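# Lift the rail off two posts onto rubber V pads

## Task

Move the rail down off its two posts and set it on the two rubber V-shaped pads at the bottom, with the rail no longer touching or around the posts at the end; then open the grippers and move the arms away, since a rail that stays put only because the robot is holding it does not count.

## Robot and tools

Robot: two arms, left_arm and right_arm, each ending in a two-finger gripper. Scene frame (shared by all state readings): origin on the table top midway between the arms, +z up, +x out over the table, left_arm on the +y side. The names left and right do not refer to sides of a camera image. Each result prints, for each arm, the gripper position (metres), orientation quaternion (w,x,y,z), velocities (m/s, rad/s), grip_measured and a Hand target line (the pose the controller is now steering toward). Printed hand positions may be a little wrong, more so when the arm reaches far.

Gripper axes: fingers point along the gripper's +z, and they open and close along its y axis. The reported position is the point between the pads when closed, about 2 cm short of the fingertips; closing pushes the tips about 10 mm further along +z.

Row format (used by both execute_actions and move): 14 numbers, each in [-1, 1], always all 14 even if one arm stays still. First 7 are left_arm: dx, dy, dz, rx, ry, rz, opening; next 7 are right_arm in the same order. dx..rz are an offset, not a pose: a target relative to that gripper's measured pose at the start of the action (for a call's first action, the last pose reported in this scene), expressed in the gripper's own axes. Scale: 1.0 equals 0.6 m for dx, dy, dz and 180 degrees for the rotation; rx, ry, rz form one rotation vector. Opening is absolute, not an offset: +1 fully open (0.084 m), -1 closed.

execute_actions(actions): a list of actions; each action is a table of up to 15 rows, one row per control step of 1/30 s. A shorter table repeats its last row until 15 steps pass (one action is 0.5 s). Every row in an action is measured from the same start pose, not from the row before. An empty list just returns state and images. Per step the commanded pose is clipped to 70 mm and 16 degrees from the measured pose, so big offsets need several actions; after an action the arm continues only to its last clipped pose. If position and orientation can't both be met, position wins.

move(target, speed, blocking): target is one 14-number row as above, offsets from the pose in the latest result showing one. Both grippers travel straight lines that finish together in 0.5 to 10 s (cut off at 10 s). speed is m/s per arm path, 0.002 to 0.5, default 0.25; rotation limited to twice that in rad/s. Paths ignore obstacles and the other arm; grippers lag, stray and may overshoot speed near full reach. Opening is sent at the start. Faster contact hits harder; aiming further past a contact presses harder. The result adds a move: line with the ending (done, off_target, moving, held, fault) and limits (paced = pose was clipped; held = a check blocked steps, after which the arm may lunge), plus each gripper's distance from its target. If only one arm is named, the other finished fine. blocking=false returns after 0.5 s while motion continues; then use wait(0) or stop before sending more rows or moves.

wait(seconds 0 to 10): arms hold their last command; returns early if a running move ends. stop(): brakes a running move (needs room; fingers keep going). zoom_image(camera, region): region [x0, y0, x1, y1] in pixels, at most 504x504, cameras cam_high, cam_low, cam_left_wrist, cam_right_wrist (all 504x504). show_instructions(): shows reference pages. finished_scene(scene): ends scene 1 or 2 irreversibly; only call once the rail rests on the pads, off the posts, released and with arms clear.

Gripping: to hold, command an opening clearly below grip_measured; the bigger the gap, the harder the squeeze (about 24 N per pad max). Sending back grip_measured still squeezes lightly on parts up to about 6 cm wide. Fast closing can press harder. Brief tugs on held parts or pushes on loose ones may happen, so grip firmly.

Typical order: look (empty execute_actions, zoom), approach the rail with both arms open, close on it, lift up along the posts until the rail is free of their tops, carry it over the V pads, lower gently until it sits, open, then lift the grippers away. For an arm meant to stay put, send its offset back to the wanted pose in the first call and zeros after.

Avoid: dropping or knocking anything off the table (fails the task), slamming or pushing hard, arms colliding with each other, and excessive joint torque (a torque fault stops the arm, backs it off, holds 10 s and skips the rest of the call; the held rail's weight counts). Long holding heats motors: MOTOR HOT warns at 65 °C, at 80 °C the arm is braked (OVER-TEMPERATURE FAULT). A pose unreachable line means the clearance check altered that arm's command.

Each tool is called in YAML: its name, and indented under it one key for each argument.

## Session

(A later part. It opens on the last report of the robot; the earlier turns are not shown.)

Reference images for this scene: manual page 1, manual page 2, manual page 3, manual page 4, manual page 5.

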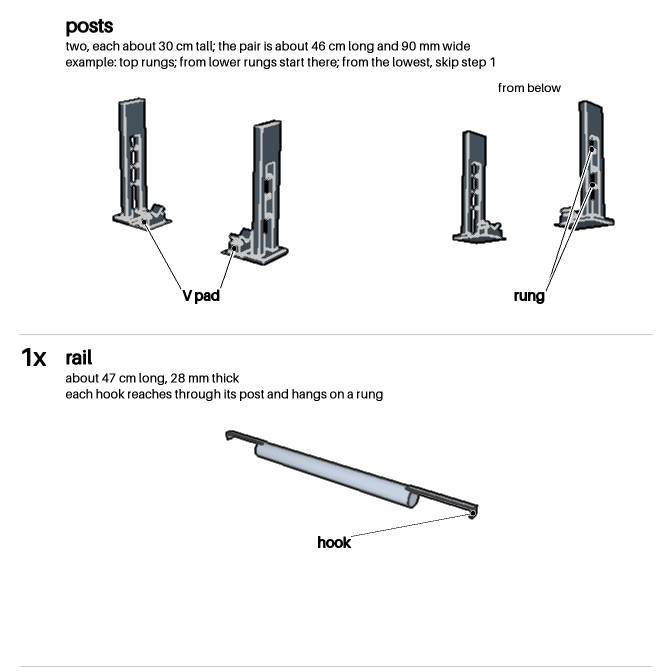

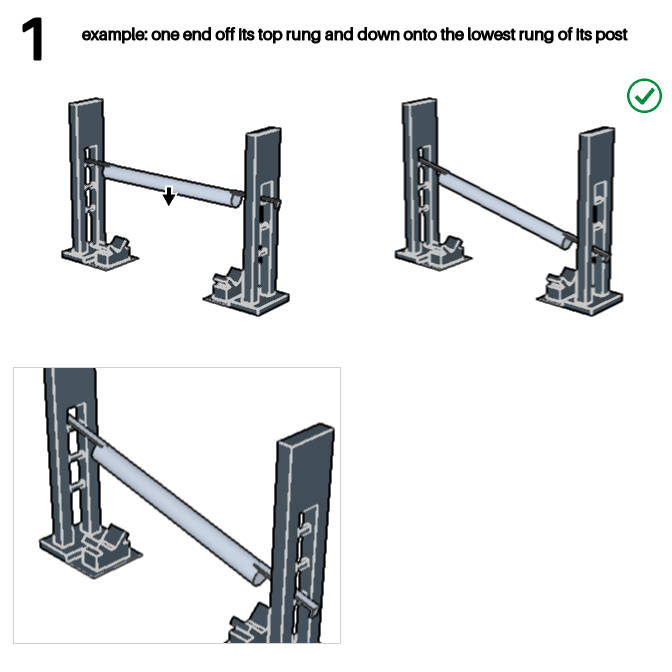

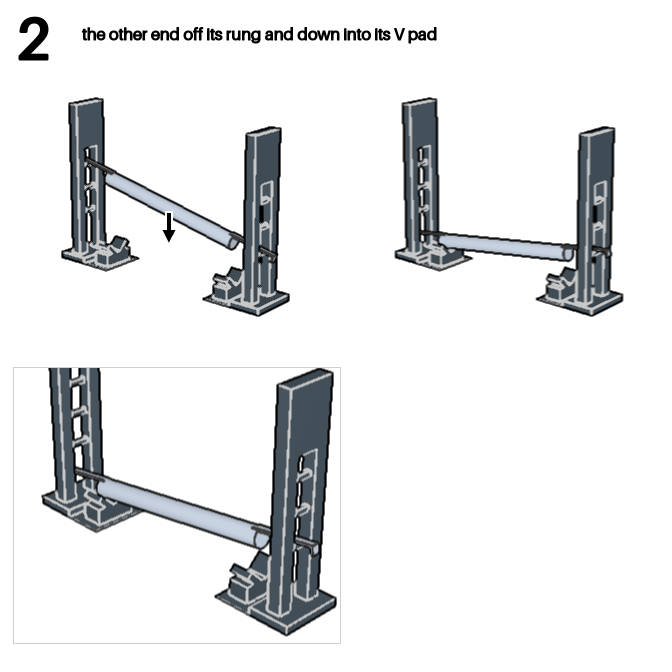

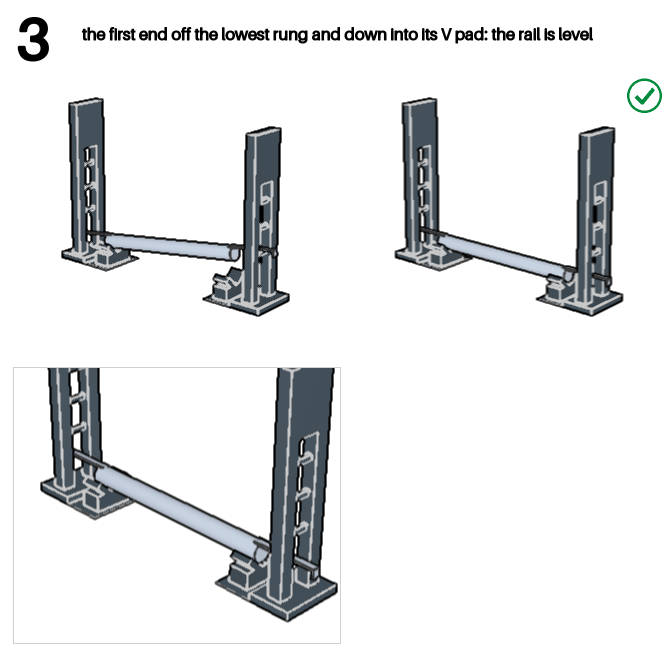

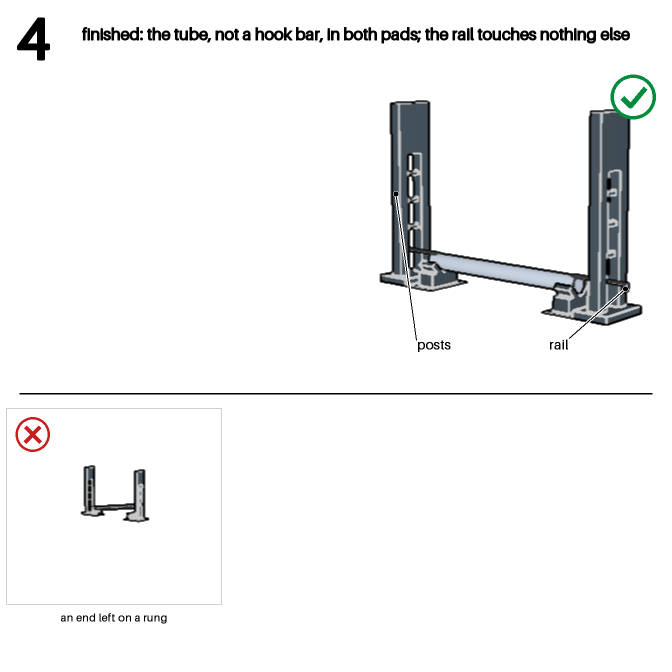

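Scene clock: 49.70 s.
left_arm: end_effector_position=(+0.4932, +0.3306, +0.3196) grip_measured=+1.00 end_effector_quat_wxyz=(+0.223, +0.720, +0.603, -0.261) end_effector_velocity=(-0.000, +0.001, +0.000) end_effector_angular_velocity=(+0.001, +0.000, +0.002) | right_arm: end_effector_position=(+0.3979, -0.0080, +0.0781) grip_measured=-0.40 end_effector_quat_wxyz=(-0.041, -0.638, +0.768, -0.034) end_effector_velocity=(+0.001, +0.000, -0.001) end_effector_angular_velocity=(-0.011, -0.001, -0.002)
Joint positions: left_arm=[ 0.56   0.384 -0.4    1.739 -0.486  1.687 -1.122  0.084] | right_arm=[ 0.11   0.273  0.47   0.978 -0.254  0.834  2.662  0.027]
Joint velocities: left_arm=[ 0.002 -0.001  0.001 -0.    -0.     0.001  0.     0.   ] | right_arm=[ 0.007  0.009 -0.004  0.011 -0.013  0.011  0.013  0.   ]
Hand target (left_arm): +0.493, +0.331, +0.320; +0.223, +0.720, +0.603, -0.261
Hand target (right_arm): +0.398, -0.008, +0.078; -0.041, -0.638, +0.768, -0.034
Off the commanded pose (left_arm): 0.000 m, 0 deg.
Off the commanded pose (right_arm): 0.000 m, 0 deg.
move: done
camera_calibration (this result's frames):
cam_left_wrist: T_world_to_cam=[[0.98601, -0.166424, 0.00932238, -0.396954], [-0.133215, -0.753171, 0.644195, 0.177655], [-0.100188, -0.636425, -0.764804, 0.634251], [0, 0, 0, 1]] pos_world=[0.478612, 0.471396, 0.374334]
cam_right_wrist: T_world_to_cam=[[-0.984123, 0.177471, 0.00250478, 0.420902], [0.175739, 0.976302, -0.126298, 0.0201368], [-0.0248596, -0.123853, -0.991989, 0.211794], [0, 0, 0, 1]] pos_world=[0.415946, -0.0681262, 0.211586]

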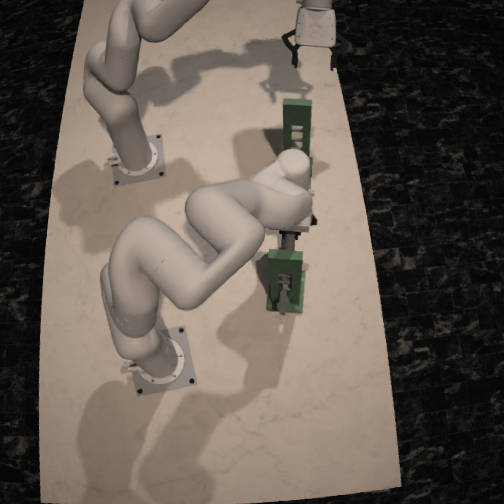

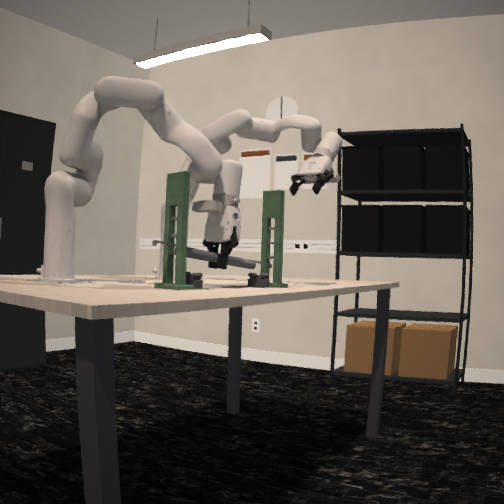

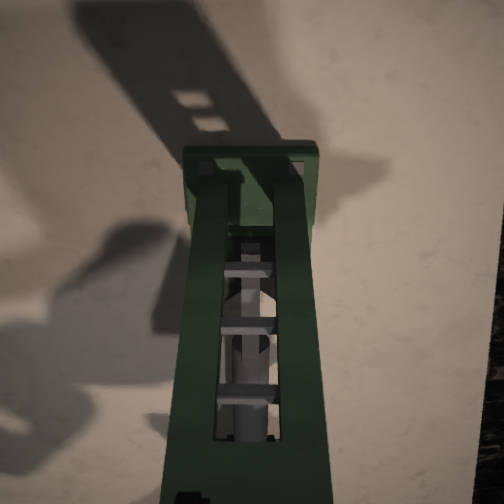

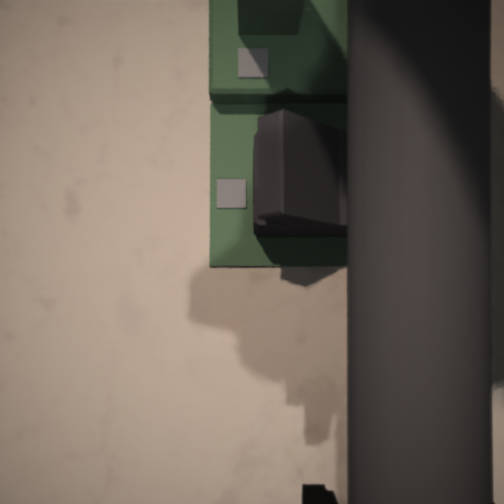

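move:
  target: [0,0,0,0,0,0,1, -0.1312,0,-0.0117,0,0,0,-1]
  speed: 0.035

zoom_image:
  camera: "cam_low"
  region: [140, 180, 300, 300]

Scene clock: 54.57 s.
left_arm: end_effector_position=(+0.4932, +0.3306, +0.3196) grip_measured=+1.00 end_effector_quat_wxyz=(+0.223, +0.720, +0.603, -0.261) end_effector_velocity=(+0.000, +0.000, +0.001) end_effector_angular_velocity=(+0.002, -0.003, +0.001) | right_arm: end_effector_position=(+0.4122, +0.0695, +0.0768) grip_measured=-0.40 end_effector_quat_wxyz=(-0.041, -0.638, +0.768, -0.034) end_effector_velocity=(+0.001, +0.001, +0.000) end_effector_angular_velocity=(-0.001, -0.001, -0.002)
Joint positions: left_arm=[ 0.56   0.384 -0.4    1.739 -0.486  1.687 -1.122  0.084] | right_arm=[ 0.24   0.473  0.464  1.253 -0.325  0.942  2.788  0.027]
Joint velocities: left_arm=[-0.    -0.001  0.001  0.002 -0.    -0.001 -0.    -0.   ] | right_arm=[ 0.002  0.004 -0.002  0.007 -0.001  0.004  0.002  0.   ]
Hand target (left_arm): +0.493, +0.331, +0.320; +0.223, +0.720, +0.603, -0.261
Hand target (right_arm): +0.412, +0.070, +0.077; -0.041, -0.638, +0.768, -0.034
Off the commanded pose (left_arm): 0.000 m, 0 deg.
Off the commanded pose (right_arm): 0.000 m, 0 deg.
move: done
camera_calibration (this result's frames):
cam_left_wrist: T_world_to_cam=[[0.98601, -0.166424, 0.00932248, -0.396954], [-0.133215, -0.753171, 0.644196, 0.177655], [-0.100188, -0.636425, -0.764804, 0.634252], [0, 0, 0, 1]] pos_world=[0.478612, 0.471396, 0.374334]
cam_right_wrist: T_world_to_cam=[[-0.984041, 0.177921, 0.00271361, 0.421157], [0.176167, 0.976264, -0.125988, -0.058366], [-0.025065, -0.123499, -0.992028, 0.220466], [0, 0, 0, 1]] pos_world=[0.430244, 0.00927528, 0.210212]

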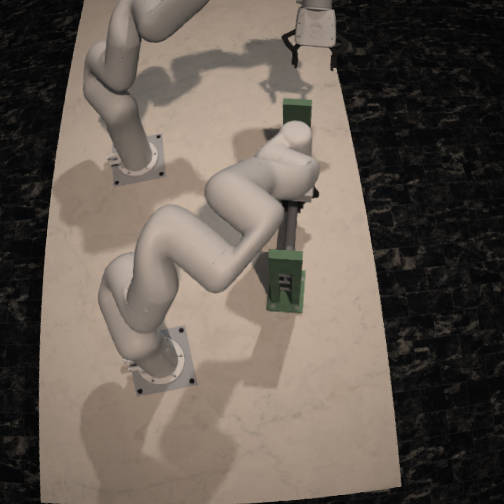

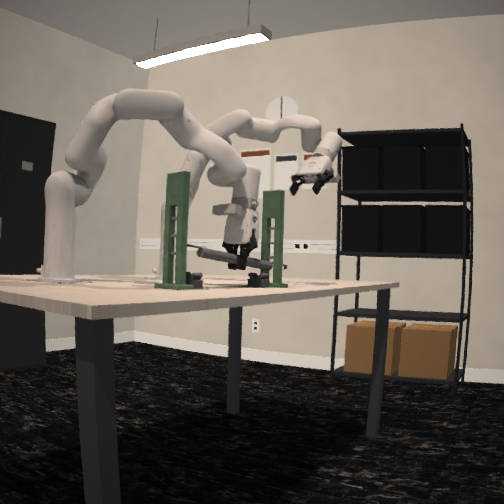

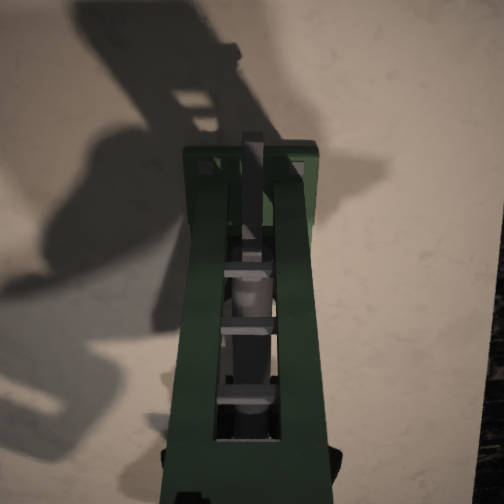

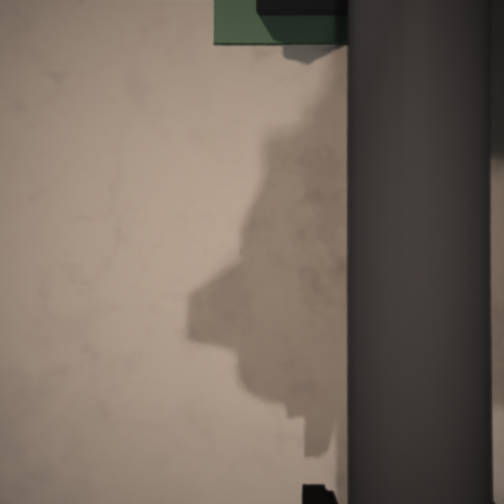

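Region (140, 180, 300, 300) of cam_low's 504x504 image, scaled by 3.150, with more detail than that image has; it fills the top 378 rows of this view, and the rest is white.

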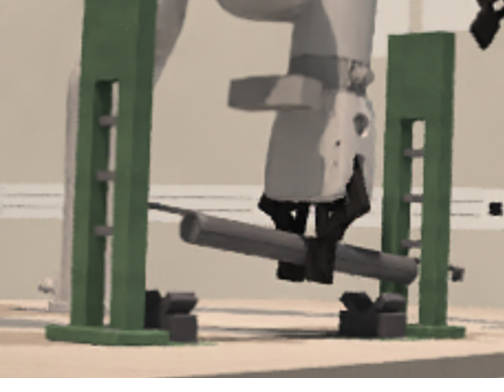

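move:
  target: [0,0,0,0,0,0,1, -0.0039,0,0.0361,0,-0.0349,0,-1]
  speed: 0.04

zoom_image:
  camera: "cam_low"
  region: [140, 180, 300, 300]

Scene clock: 57.87 s.
left_arm: end_effector_position=(+0.4932, +0.3306, +0.3196) grip_measured=+1.00 end_effector_quat_wxyz=(+0.223, +0.720, +0.603, -0.261) end_effector_velocity=(-0.000, -0.001, -0.001) end_effector_angular_velocity=(-0.001, +0.002, -0.001) | right_arm: end_effector_position=(+0.4122, +0.0695, +0.0551) grip_measured=-0.40 end_effector_quat_wxyz=(+0.001, -0.639, +0.770, +0.001) end_effector_velocity=(+0.001, +0.002, +0.001) end_effector_angular_velocity=(+0.013, -0.006, +0.002)
Joint positions: left_arm=[ 0.56   0.384 -0.4    1.739 -0.486  1.687 -1.122  0.084] | right_arm=[ 0.186  0.462  0.476  1.137 -0.304  0.741  2.757  0.027]
Joint velocities: left_arm=[-0.001  0.    -0.    -0.001  0.    -0.    -0.    -0.   ] | right_arm=[-0.003 -0.002  0.003 -0.006  0.002 -0.018 -0.003  0.   ]
Hand target (left_arm): +0.493, +0.331, +0.320; +0.223, +0.720, +0.603, -0.261
Hand target (right_arm): +0.412, +0.070, +0.055; +0.001, -0.639, +0.770, +0.001
Off the commanded pose (left_arm): 0.000 m, 0 deg.
Off the commanded pose (right_arm): 0.000 m, 0 deg.
move: done
camera_calibration (this result's frames):
cam_left_wrist: T_world_to_cam=[[0.98601, -0.166424, 0.00932285, -0.396954], [-0.133215, -0.753171, 0.644195, 0.177655], [-0.100188, -0.636425, -0.764804, 0.634251], [0, 0, 0, 1]] pos_world=[0.478612, 0.471396, 0.374334]
cam_right_wrist: T_world_to_cam=[[-0.984085, 0.177682, 0.00221333, 0.421312], [0.177617, 0.983942, -0.0176125, -0.0682412], [-0.00530721, -0.016939, -0.999842, 0.18385], [0, 0, 0, 1]] pos_world=[0.427704, -0.00460002, 0.181686]

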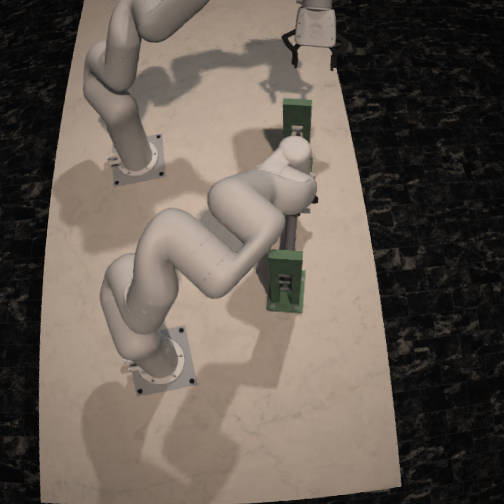

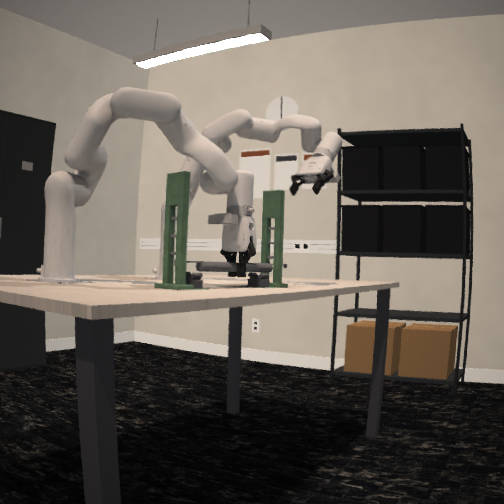

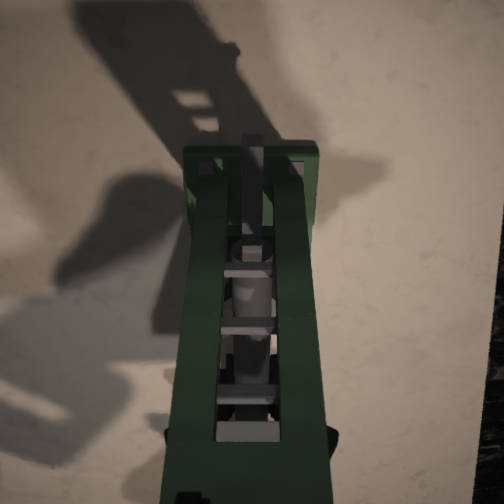

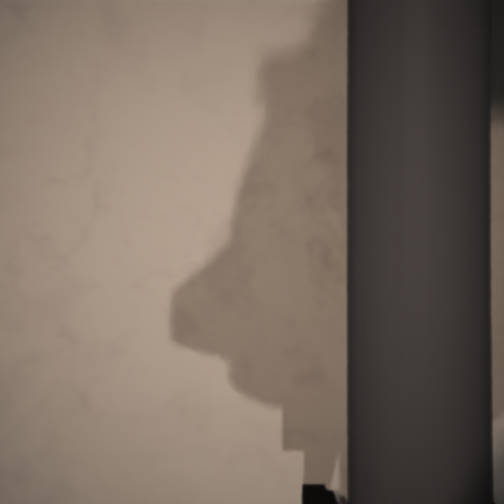

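Region (140, 180, 300, 300) of cam_low's 504x504 image, scaled by 3.150, with more detail than that image has; it fills the top 378 rows of this view, and the rest is white.

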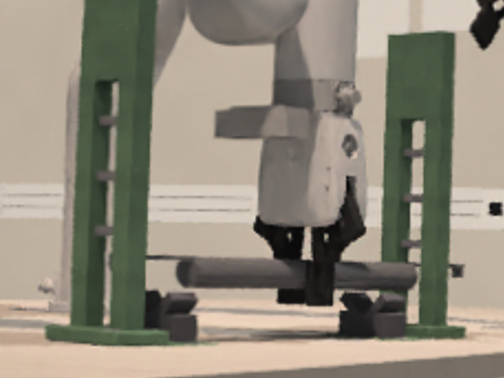

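move:
  target: [0,0,0,0,0,0,1, 0.067,0,0.011,0,0,0,-1]
  speed: 0.04

move:
  target: [0,0,0,0,0,0,1, 0,0,0.016,0,0,0,-1]
  speed: 0.015

move:
  target: [0,0,0,0,0,0,1, 0,0,0.005,0,0,0,-1]
  speed: 0.006

Scene clock: 62.23 s.
left_arm: end_effector_position=(+0.4932, +0.3306, +0.3196) grip_measured=+1.00 end_effector_quat_wxyz=(+0.223, +0.720, +0.603, -0.261) end_effector_velocity=(-0.000, -0.001, -0.001) end_effector_angular_velocity=(-0.001, +0.003, -0.001) | right_arm: end_effector_position=(+0.4049, +0.0303, +0.0485) grip_measured=-0.40 end_effector_quat_wxyz=(+0.001, -0.639, +0.769, +0.001) end_effector_velocity=(-0.000, -0.001, +0.000) end_effector_angular_velocity=(+0.002, -0.001, +0.001)
Joint positions: left_arm=[ 0.56   0.384 -0.4    1.739 -0.486  1.687 -1.122  0.084] | right_arm=[ 0.117  0.384  0.481  0.998 -0.28   0.67   2.7    0.027]
Joint velocities: left_arm=[-0.001  0.001 -0.    -0.002  0.     0.    -0.    -0.   ] | right_arm=[-0.003 -0.004  0.001 -0.005  0.002 -0.004 -0.004 -0.   ]
Hand target (left_arm): +0.493, +0.331, +0.320; +0.223, +0.720, +0.603, -0.261
Hand target (right_arm): +0.405, +0.030, +0.048; +0.001, -0.639, +0.770, +0.001
Off the commanded pose (left_arm): 0.000 m, 0 deg.
Off the commanded pose (right_arm): 0.000 m, 0 deg.
move: done
camera_calibration (this result's frames):
cam_left_wrist: T_world_to_cam=[[0.98601, -0.166424, 0.00932305, -0.396954], [-0.133216, -0.753171, 0.644195, 0.177656], [-0.100188, -0.636425, -0.764804, 0.634251], [0, 0, 0, 1]] pos_world=[0.478612, 0.471396, 0.374334]
cam_right_wrist: T_world_to_cam=[[-0.98414, 0.177384, 0.00200373, 0.421198], [0.177322, 0.983994, -0.0176634, -0.0283565], [-0.00510486, -0.0170279, -0.999842, 0.176414], [0, 0, 0, 1]] pos_world=[0.420447, -0.0438074, 0.175041]

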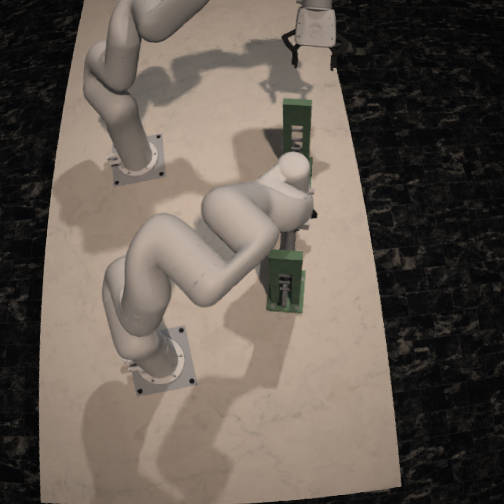

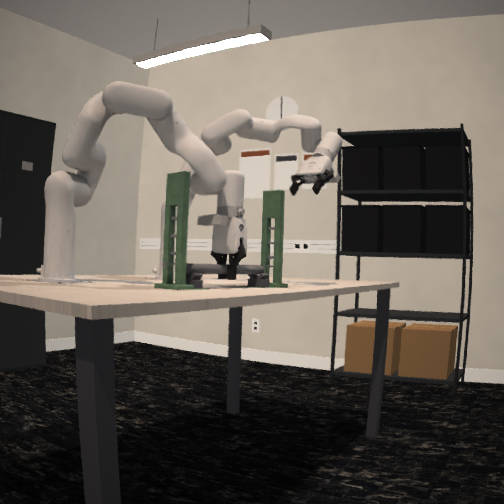

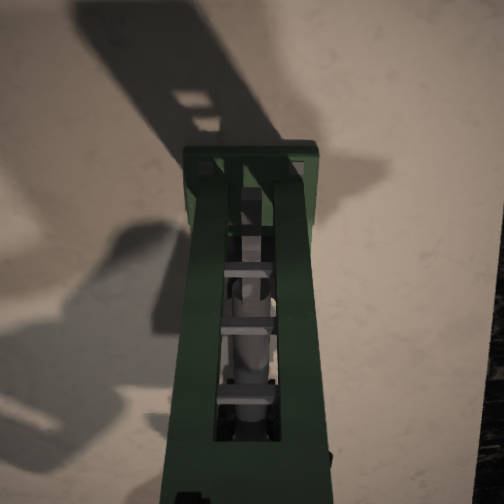

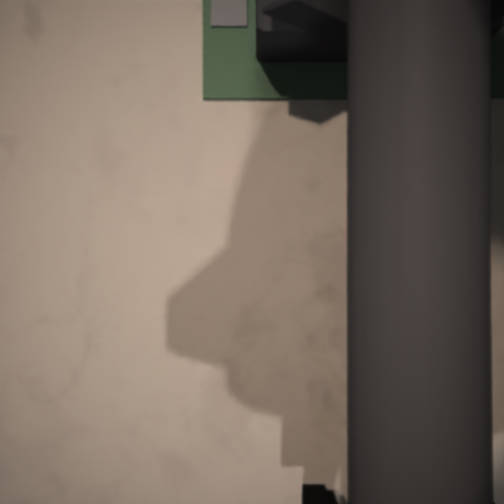

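Scene clock: 63.13 s.
left_arm: end_effector_position=(+0.4932, +0.3306, +0.3196) grip_measured=+1.00 end_effector_quat_wxyz=(+0.223, +0.720, +0.603, -0.261) end_effector_velocity=(-0.000, +0.002, +0.001) end_effector_angular_velocity=(+0.003, -0.002, +0.003) | right_arm: end_effector_position=(+0.4049, +0.0303, +0.0390) grip_measured=-0.40 end_effector_quat_wxyz=(+0.001, -0.639, +0.769, +0.001) end_effector_velocity=(+0.001, +0.001, -0.001) end_effector_angular_velocity=(+0.002, -0.003, -0.001)
Joint positions: left_arm=[ 0.56   0.384 -0.4    1.739 -0.486  1.687 -1.122  0.084] | right_arm=[ 0.125  0.406  0.47   0.996 -0.297  0.649  2.712  0.027]
Joint velocities: left_arm=[ 0.002 -0.002  0.     0.002  0.001  0.    -0.     0.   ] | right_arm=[ 0.002  0.004 -0.003  0.002 -0.004 -0.005  0.003  0.   ]
Hand target (left_arm): +0.493, +0.331, +0.320; +0.223, +0.720, +0.603, -0.261
Hand target (right_arm): +0.405, +0.030, +0.039; +0.001, -0.639, +0.769, +0.001
Off the commanded pose (left_arm): 0.000 m, 0 deg.
Off the commanded pose (right_arm): 0.000 m, 0 deg.
move: done
camera_calibration (this result's frames):
cam_left_wrist: T_world_to_cam=[[0.98601, -0.166425, 0.00932321, -0.396954], [-0.133216, -0.753171, 0.644195, 0.177656], [-0.100188, -0.636425, -0.764804, 0.634251], [0, 0, 0, 1]] pos_world=[0.478612, 0.471396, 0.374334]
cam_right_wrist: T_world_to_cam=[[-0.984138, 0.177395, 0.00212605, 0.421182], [0.17733, 0.983992, -0.0177367, -0.0285154], [-0.00523841, -0.0170783, -0.99984, 0.167006], [0, 0, 0, 1]] pos_world=[0.420433, -0.0438043, 0.165578]

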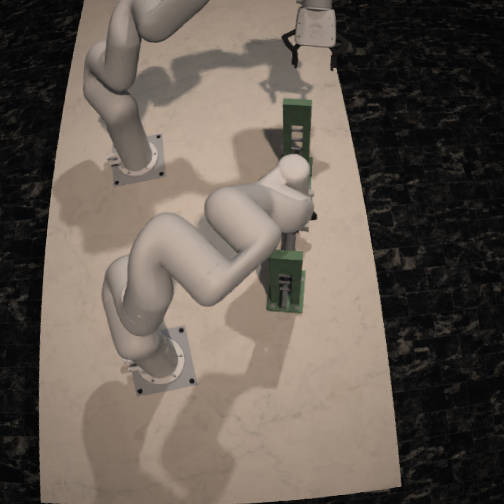

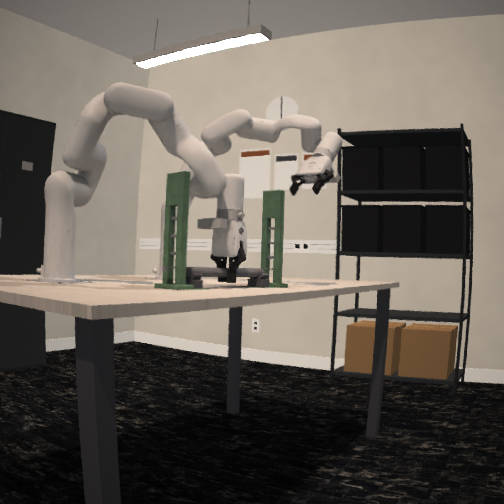

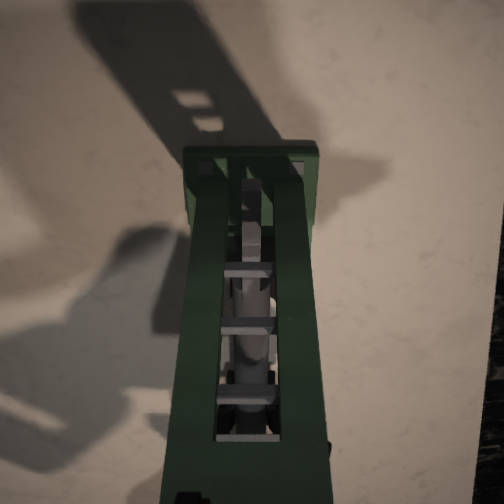

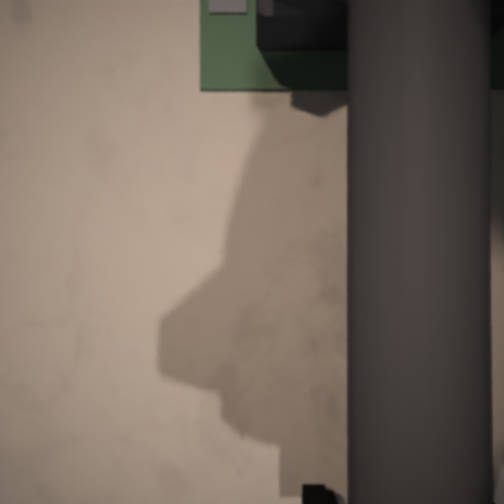

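Scene clock: 63.87 s.
left_arm: end_effector_position=(+0.4932, +0.3306, +0.3196) grip_measured=+1.00 end_effector_quat_wxyz=(+0.223, +0.720, +0.603, -0.261) end_effector_velocity=(+0.000, -0.000, +0.000) end_effector_angular_velocity=(-0.000, -0.000, -0.001) | right_arm: end_effector_position=(+0.4050, +0.0303, +0.0362) grip_measured=-0.40 end_effector_quat_wxyz=(+0.001, -0.639, +0.769, +0.001) end_effector_velocity=(-0.000, +0.000, -0.001) end_effector_angular_velocity=(-0.000, -0.000, +0.002)
Joint positions: left_arm=[ 0.56   0.384 -0.4    1.739 -0.486  1.687 -1.122  0.084] | right_arm=[ 0.128  0.413  0.466  0.996 -0.302  0.643  2.716  0.027]
Joint velocities: left_arm=[-0.     0.    -0.     0.001 -0.     0.001 -0.    -0.   ] | right_arm=[ 0.001  0.002 -0.001 -0.001 -0.003 -0.002  0.001  0.   ]
Hand target (left_arm): +0.493, +0.331, +0.320; +0.223, +0.720, +0.603, -0.261
Hand target (right_arm): +0.405, +0.030, +0.036; +0.001, -0.639, +0.769, +0.001
Off the commanded pose (left_arm): 0.000 m, 0 deg.
Off the commanded pose (right_arm): 0.000 m, 0 deg.
move: done
camera_calibration (this result's frames):
cam_left_wrist: T_world_to_cam=[[0.98601, -0.166425, 0.00932308, -0.396954], [-0.133216, -0.753171, 0.644195, 0.177656], [-0.100188, -0.636425, -0.764804, 0.634251], [0, 0, 0, 1]] pos_world=[0.478612, 0.471396, 0.374334]
cam_right_wrist: T_world_to_cam=[[-0.984147, 0.177344, 0.00195306, 0.421267], [0.177283, 0.984002, -0.0176456, -0.0285925], [-0.00505116, -0.0170196, -0.999842, 0.164129], [0, 0, 0, 1]] pos_world=[0.420486, -0.0437807, 0.162776]

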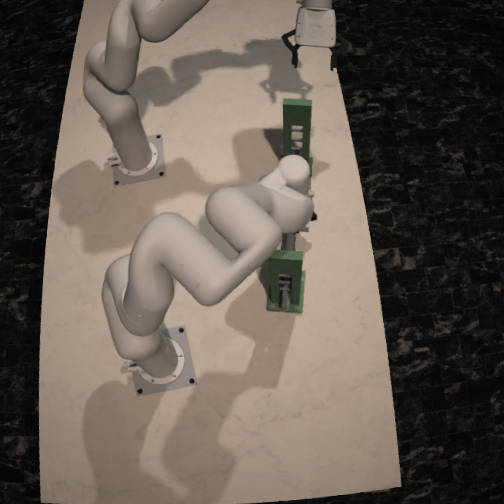

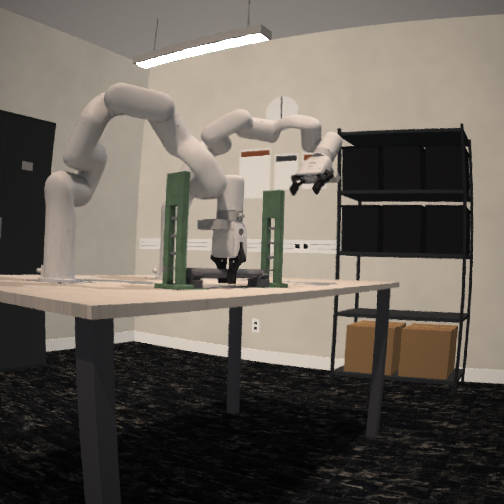

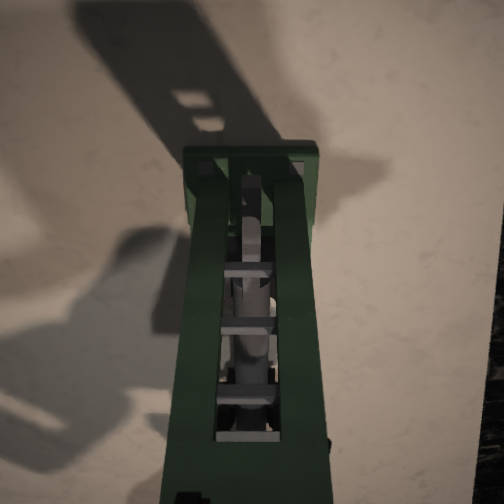

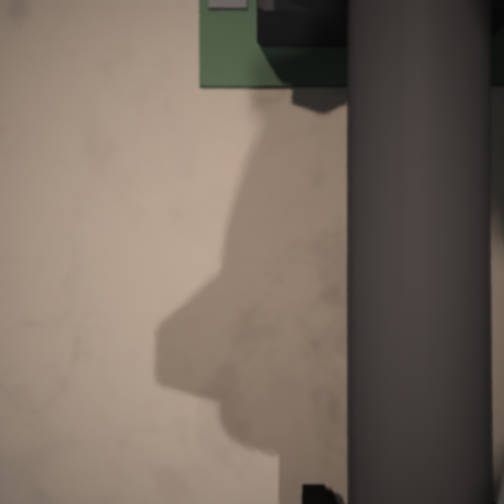

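move:
  target: [0,0,0,0,0,0,1, 0,0,0.0025,0,0,0,-1]
  speed: 0.005

Scene clock: 66.30 s.
left_arm: end_effector_position=(+0.4932, +0.3306, +0.3196) grip_measured=+1.00 end_effector_quat_wxyz=(+0.223, +0.720, +0.603, -0.261) end_effector_velocity=(+0.000, +0.000, +0.000) end_effector_angular_velocity=(+0.000, -0.001, +0.001) | right_arm: end_effector_position=(+0.4053, +0.0305, +0.0352) grip_measured=-0.40 end_effector_quat_wxyz=(+0.002, -0.639, +0.769, +0.001) end_effector_velocity=(-0.000, -0.001, -0.001) end_effector_angular_velocity=(-0.001, +0.001, -0.001)
Joint positions: left_arm=[ 0.56   0.384 -0.4    1.739 -0.486  1.687 -1.122  0.084] | right_arm=[ 0.129  0.415  0.465  0.996 -0.305  0.64   2.717  0.027]
Joint velocities: left_arm=[ 0.     0.     0.     0.001 -0.    -0.    -0.    -0.   ] | right_arm=[ 0.001  0.001 -0.001 -0.002 -0.001 -0.001  0.001  0.   ]
Hand target (left_arm): +0.493, +0.331, +0.320; +0.223, +0.720, +0.603, -0.261
Hand target (right_arm): +0.405, +0.030, +0.035; +0.001, -0.639, +0.769, +0.001
Off the commanded pose (left_arm): 0.000 m, 0 deg.
Off the commanded pose (right_arm): 0.001 m, 0 deg.
move: done
camera_calibration (this result's frames):
cam_left_wrist: T_world_to_cam=[[0.98601, -0.166425, 0.00932309, -0.396954], [-0.133216, -0.753171, 0.644195, 0.177656], [-0.100188, -0.636425, -0.764804, 0.634251], [0, 0, 0, 1]] pos_world=[0.478612, 0.471396, 0.374334]
cam_right_wrist: T_world_to_cam=[[-0.984173, 0.177209, 0.00110233, 0.421587], [0.177165, 0.984033, -0.0170663, -0.0288003], [-0.00410904, -0.0166009, -0.999854, 0.162735], [0, 0, 0, 1]] pos_world=[0.420685, -0.043667, 0.161755]

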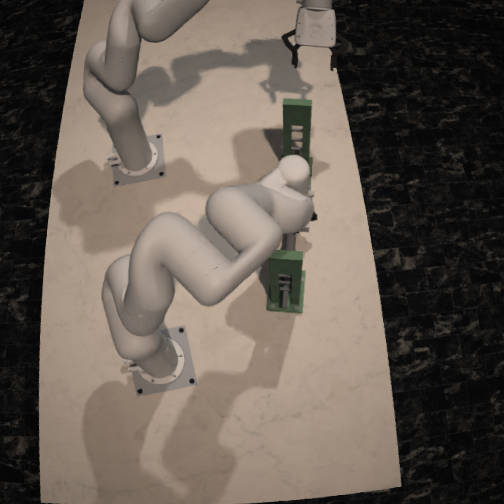

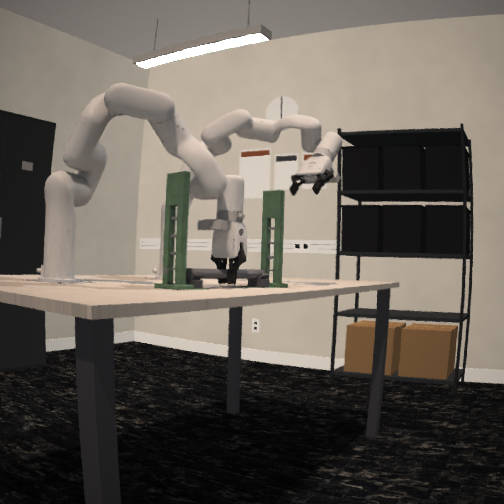

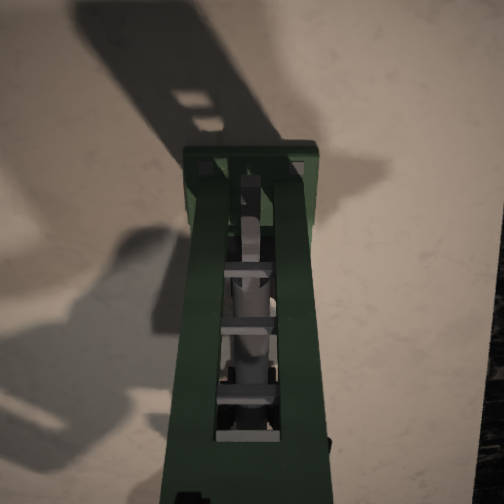

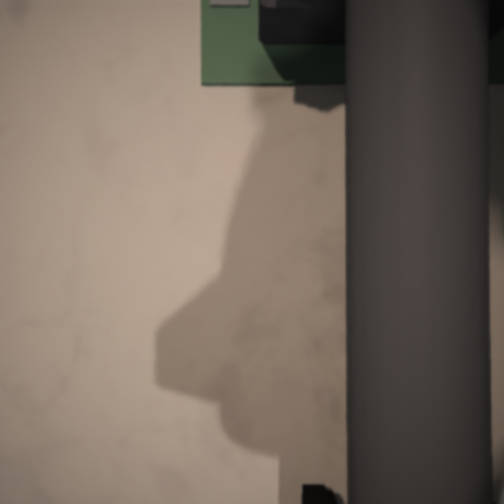

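move:
  target: [0,0,0,0,0,0,1, 0,0,0,0,0,0,1]

move:
  target: [0,0,0,0,0,0,1, 0,0,-0.45,0,0,0,1]
  speed: 0.2

zoom_image:
  camera: "cam_low"
  region: [140, 180, 300, 300]

Scene clock: 69.03 s.
left_arm: end_effector_position=(+0.4932, +0.3306, +0.3196) grip_measured=+1.00 end_effector_quat_wxyz=(+0.223, +0.720, +0.603, -0.261) end_effector_velocity=(+0.000, -0.001, +0.001) end_effector_angular_velocity=(+0.001, -0.003, -0.001) | right_arm: end_effector_position=(+0.4052, +0.0305, +0.0351) grip_measured=+1.00 end_effector_quat_wxyz=(+0.001, -0.639, +0.769, +0.001) end_effector_velocity=(+0.001, +0.000, +0.001) end_effector_angular_velocity=(+0.001, -0.002, -0.000)
Joint positions: left_arm=[ 0.56   0.384 -0.4    1.739 -0.486  1.687 -1.122  0.084] | right_arm=[ 0.129  0.415  0.465  0.996 -0.305  0.64   2.717  0.084]
Joint velocities: left_arm=[-0.001 -0.002  0.     0.001 -0.001 -0.001  0.    -0.   ] | right_arm=[-0.    -0.001 -0.     0.001 -0.     0.    -0.     0.   ]
Hand target (left_arm): +0.493, +0.331, +0.320; +0.223, +0.720, +0.603, -0.261
Hand target (right_arm): +0.405, +0.031, +0.035; +0.002, -0.639, +0.769, +0.001
Off the commanded pose (left_arm): 0.000 m, 0 deg.
Off the commanded pose (right_arm): 0.000 m, 0 deg.
move: done
camera_calibration (this result's frames):
cam_left_wrist: T_world_to_cam=[[0.98601, -0.166425, 0.0093232, -0.396954], [-0.133216, -0.75317, 0.644195, 0.177656], [-0.100188, -0.636425, -0.764804, 0.634251], [0, 0, 0, 1]] pos_world=[0.478612, 0.471395, 0.374334]
cam_right_wrist: T_world_to_cam=[[-0.984173, 0.177205, 0.0012434, 0.421533], [0.177158, 0.984033, -0.0171522, -0.0287713], [-0.004263, -0.0166605, -0.999852, 0.162726], [0, 0, 0, 1]] pos_world=[0.420653, -0.0436748, 0.161684]

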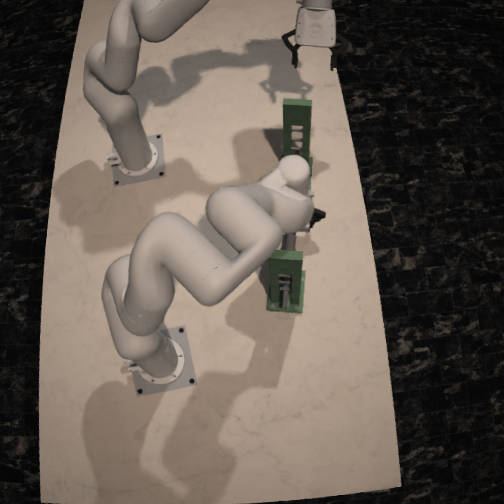

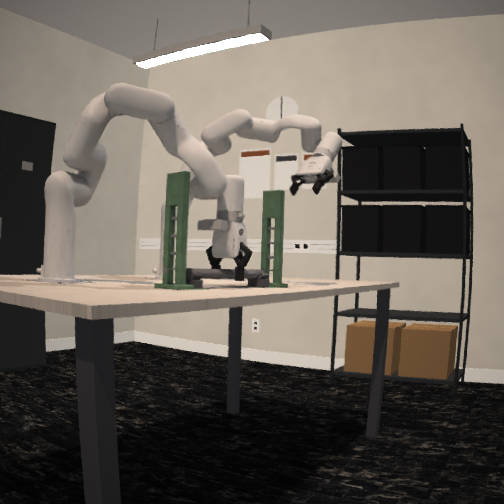

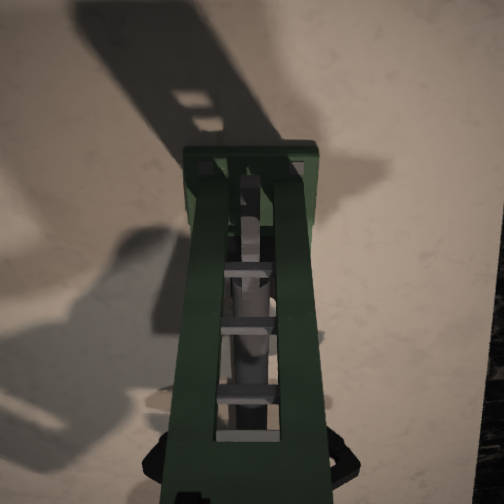

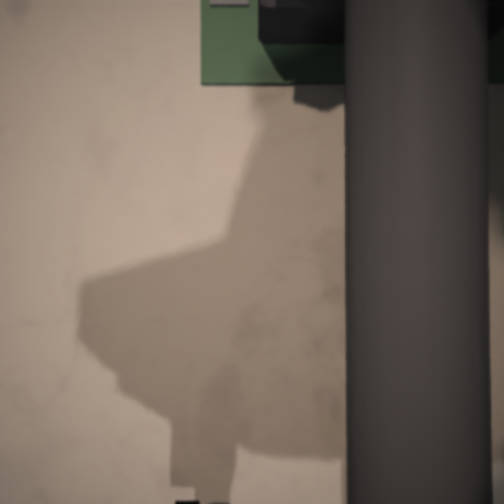

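Scene clock: 70.90 s.
left_arm: end_effector_position=(+0.4932, +0.3306, +0.3196) grip_measured=+1.00 end_effector_quat_wxyz=(+0.223, +0.720, +0.603, -0.261) end_effector_velocity=(-0.000, -0.001, -0.001) end_effector_angular_velocity=(-0.001, +0.002, -0.000) | right_arm: end_effector_position=(+0.4046, +0.0294, +0.3045) grip_measured=+1.00 end_effector_quat_wxyz=(+0.001, -0.639, +0.769, +0.001) end_effector_velocity=(+0.000, +0.002, +0.006) end_effector_angular_velocity=(+0.001, -0.004, +0.002)
Joint positions: left_arm=[ 0.56   0.384 -0.4    1.739 -0.486  1.687 -1.122  0.084] | right_arm=[ 0.056  0.047  0.548  1.384 -0.023  1.342  2.519  0.084]
Joint velocities: left_arm=[-0.001  0.001  0.    -0.001 -0.    -0.    -0.     0.   ] | right_arm=[ 0.002  0.001  0.002  0.017 -0.002  0.013  0.002 -0.   ]
Hand target (left_arm): +0.493, +0.331, +0.320; +0.223, +0.720, +0.603, -0.261
Hand target (right_arm): +0.405, +0.030, +0.305; +0.001, -0.639, +0.769, +0.001
Off the commanded pose (left_arm): 0.000 m, 0 deg.
Off the commanded pose (right_arm): 0.001 m, 0 deg.
move: done
camera_calibration (this result's frames):
cam_left_wrist: T_world_to_cam=[[0.98601, -0.166425, 0.00932324, -0.396954], [-0.133216, -0.753171, 0.644195, 0.177656], [-0.100188, -0.636425, -0.764804, 0.634251], [0, 0, 0, 1]] pos_world=[0.478612, 0.471396, 0.374334]
cam_right_wrist: T_world_to_cam=[[-0.984216, 0.176962, 0.00197939, 0.420581], [0.176899, 0.984066, -0.0179337, -0.0226147], [-0.00512144, -0.0173005, -0.999837, 0.432419], [0, 0, 0, 1]] pos_world=[0.420158, -0.0446916, 0.43111]

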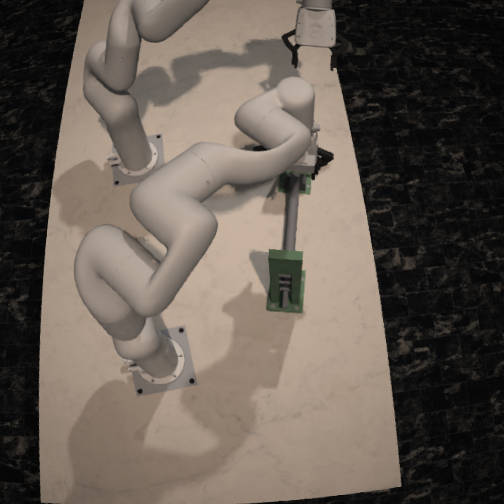

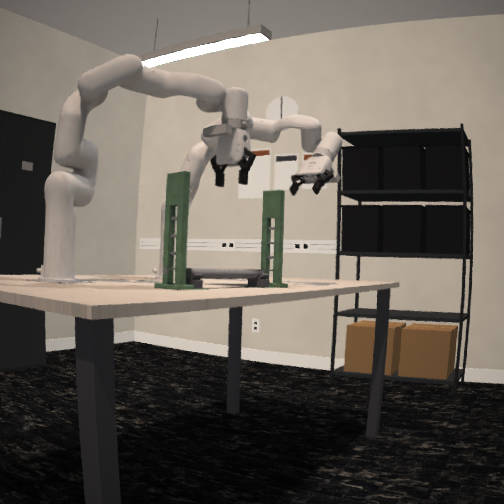

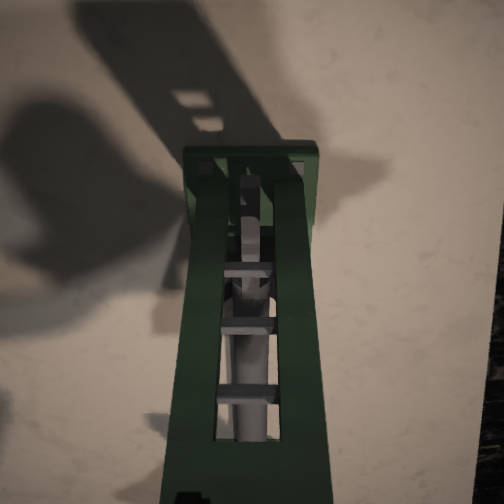

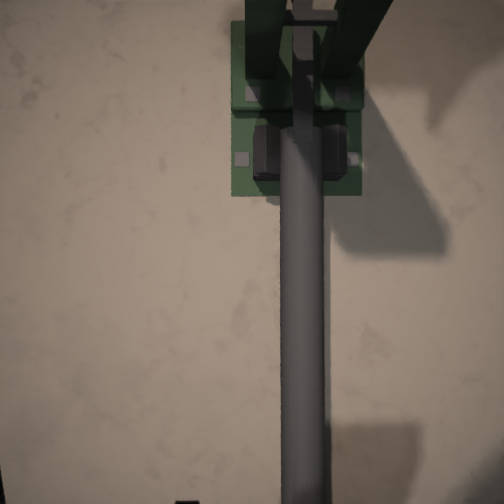

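Region (140, 180, 300, 300) of cam_low's 504x504 image, scaled by 3.150, with more detail than that image has; it fills the top 378 rows of this view, and the rest is white.

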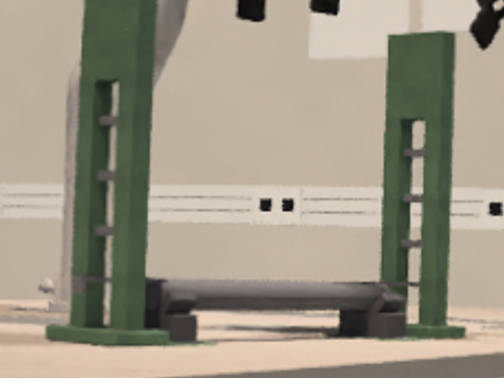

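finished_scene:
  scene: 2

The scene is finished: the task was done.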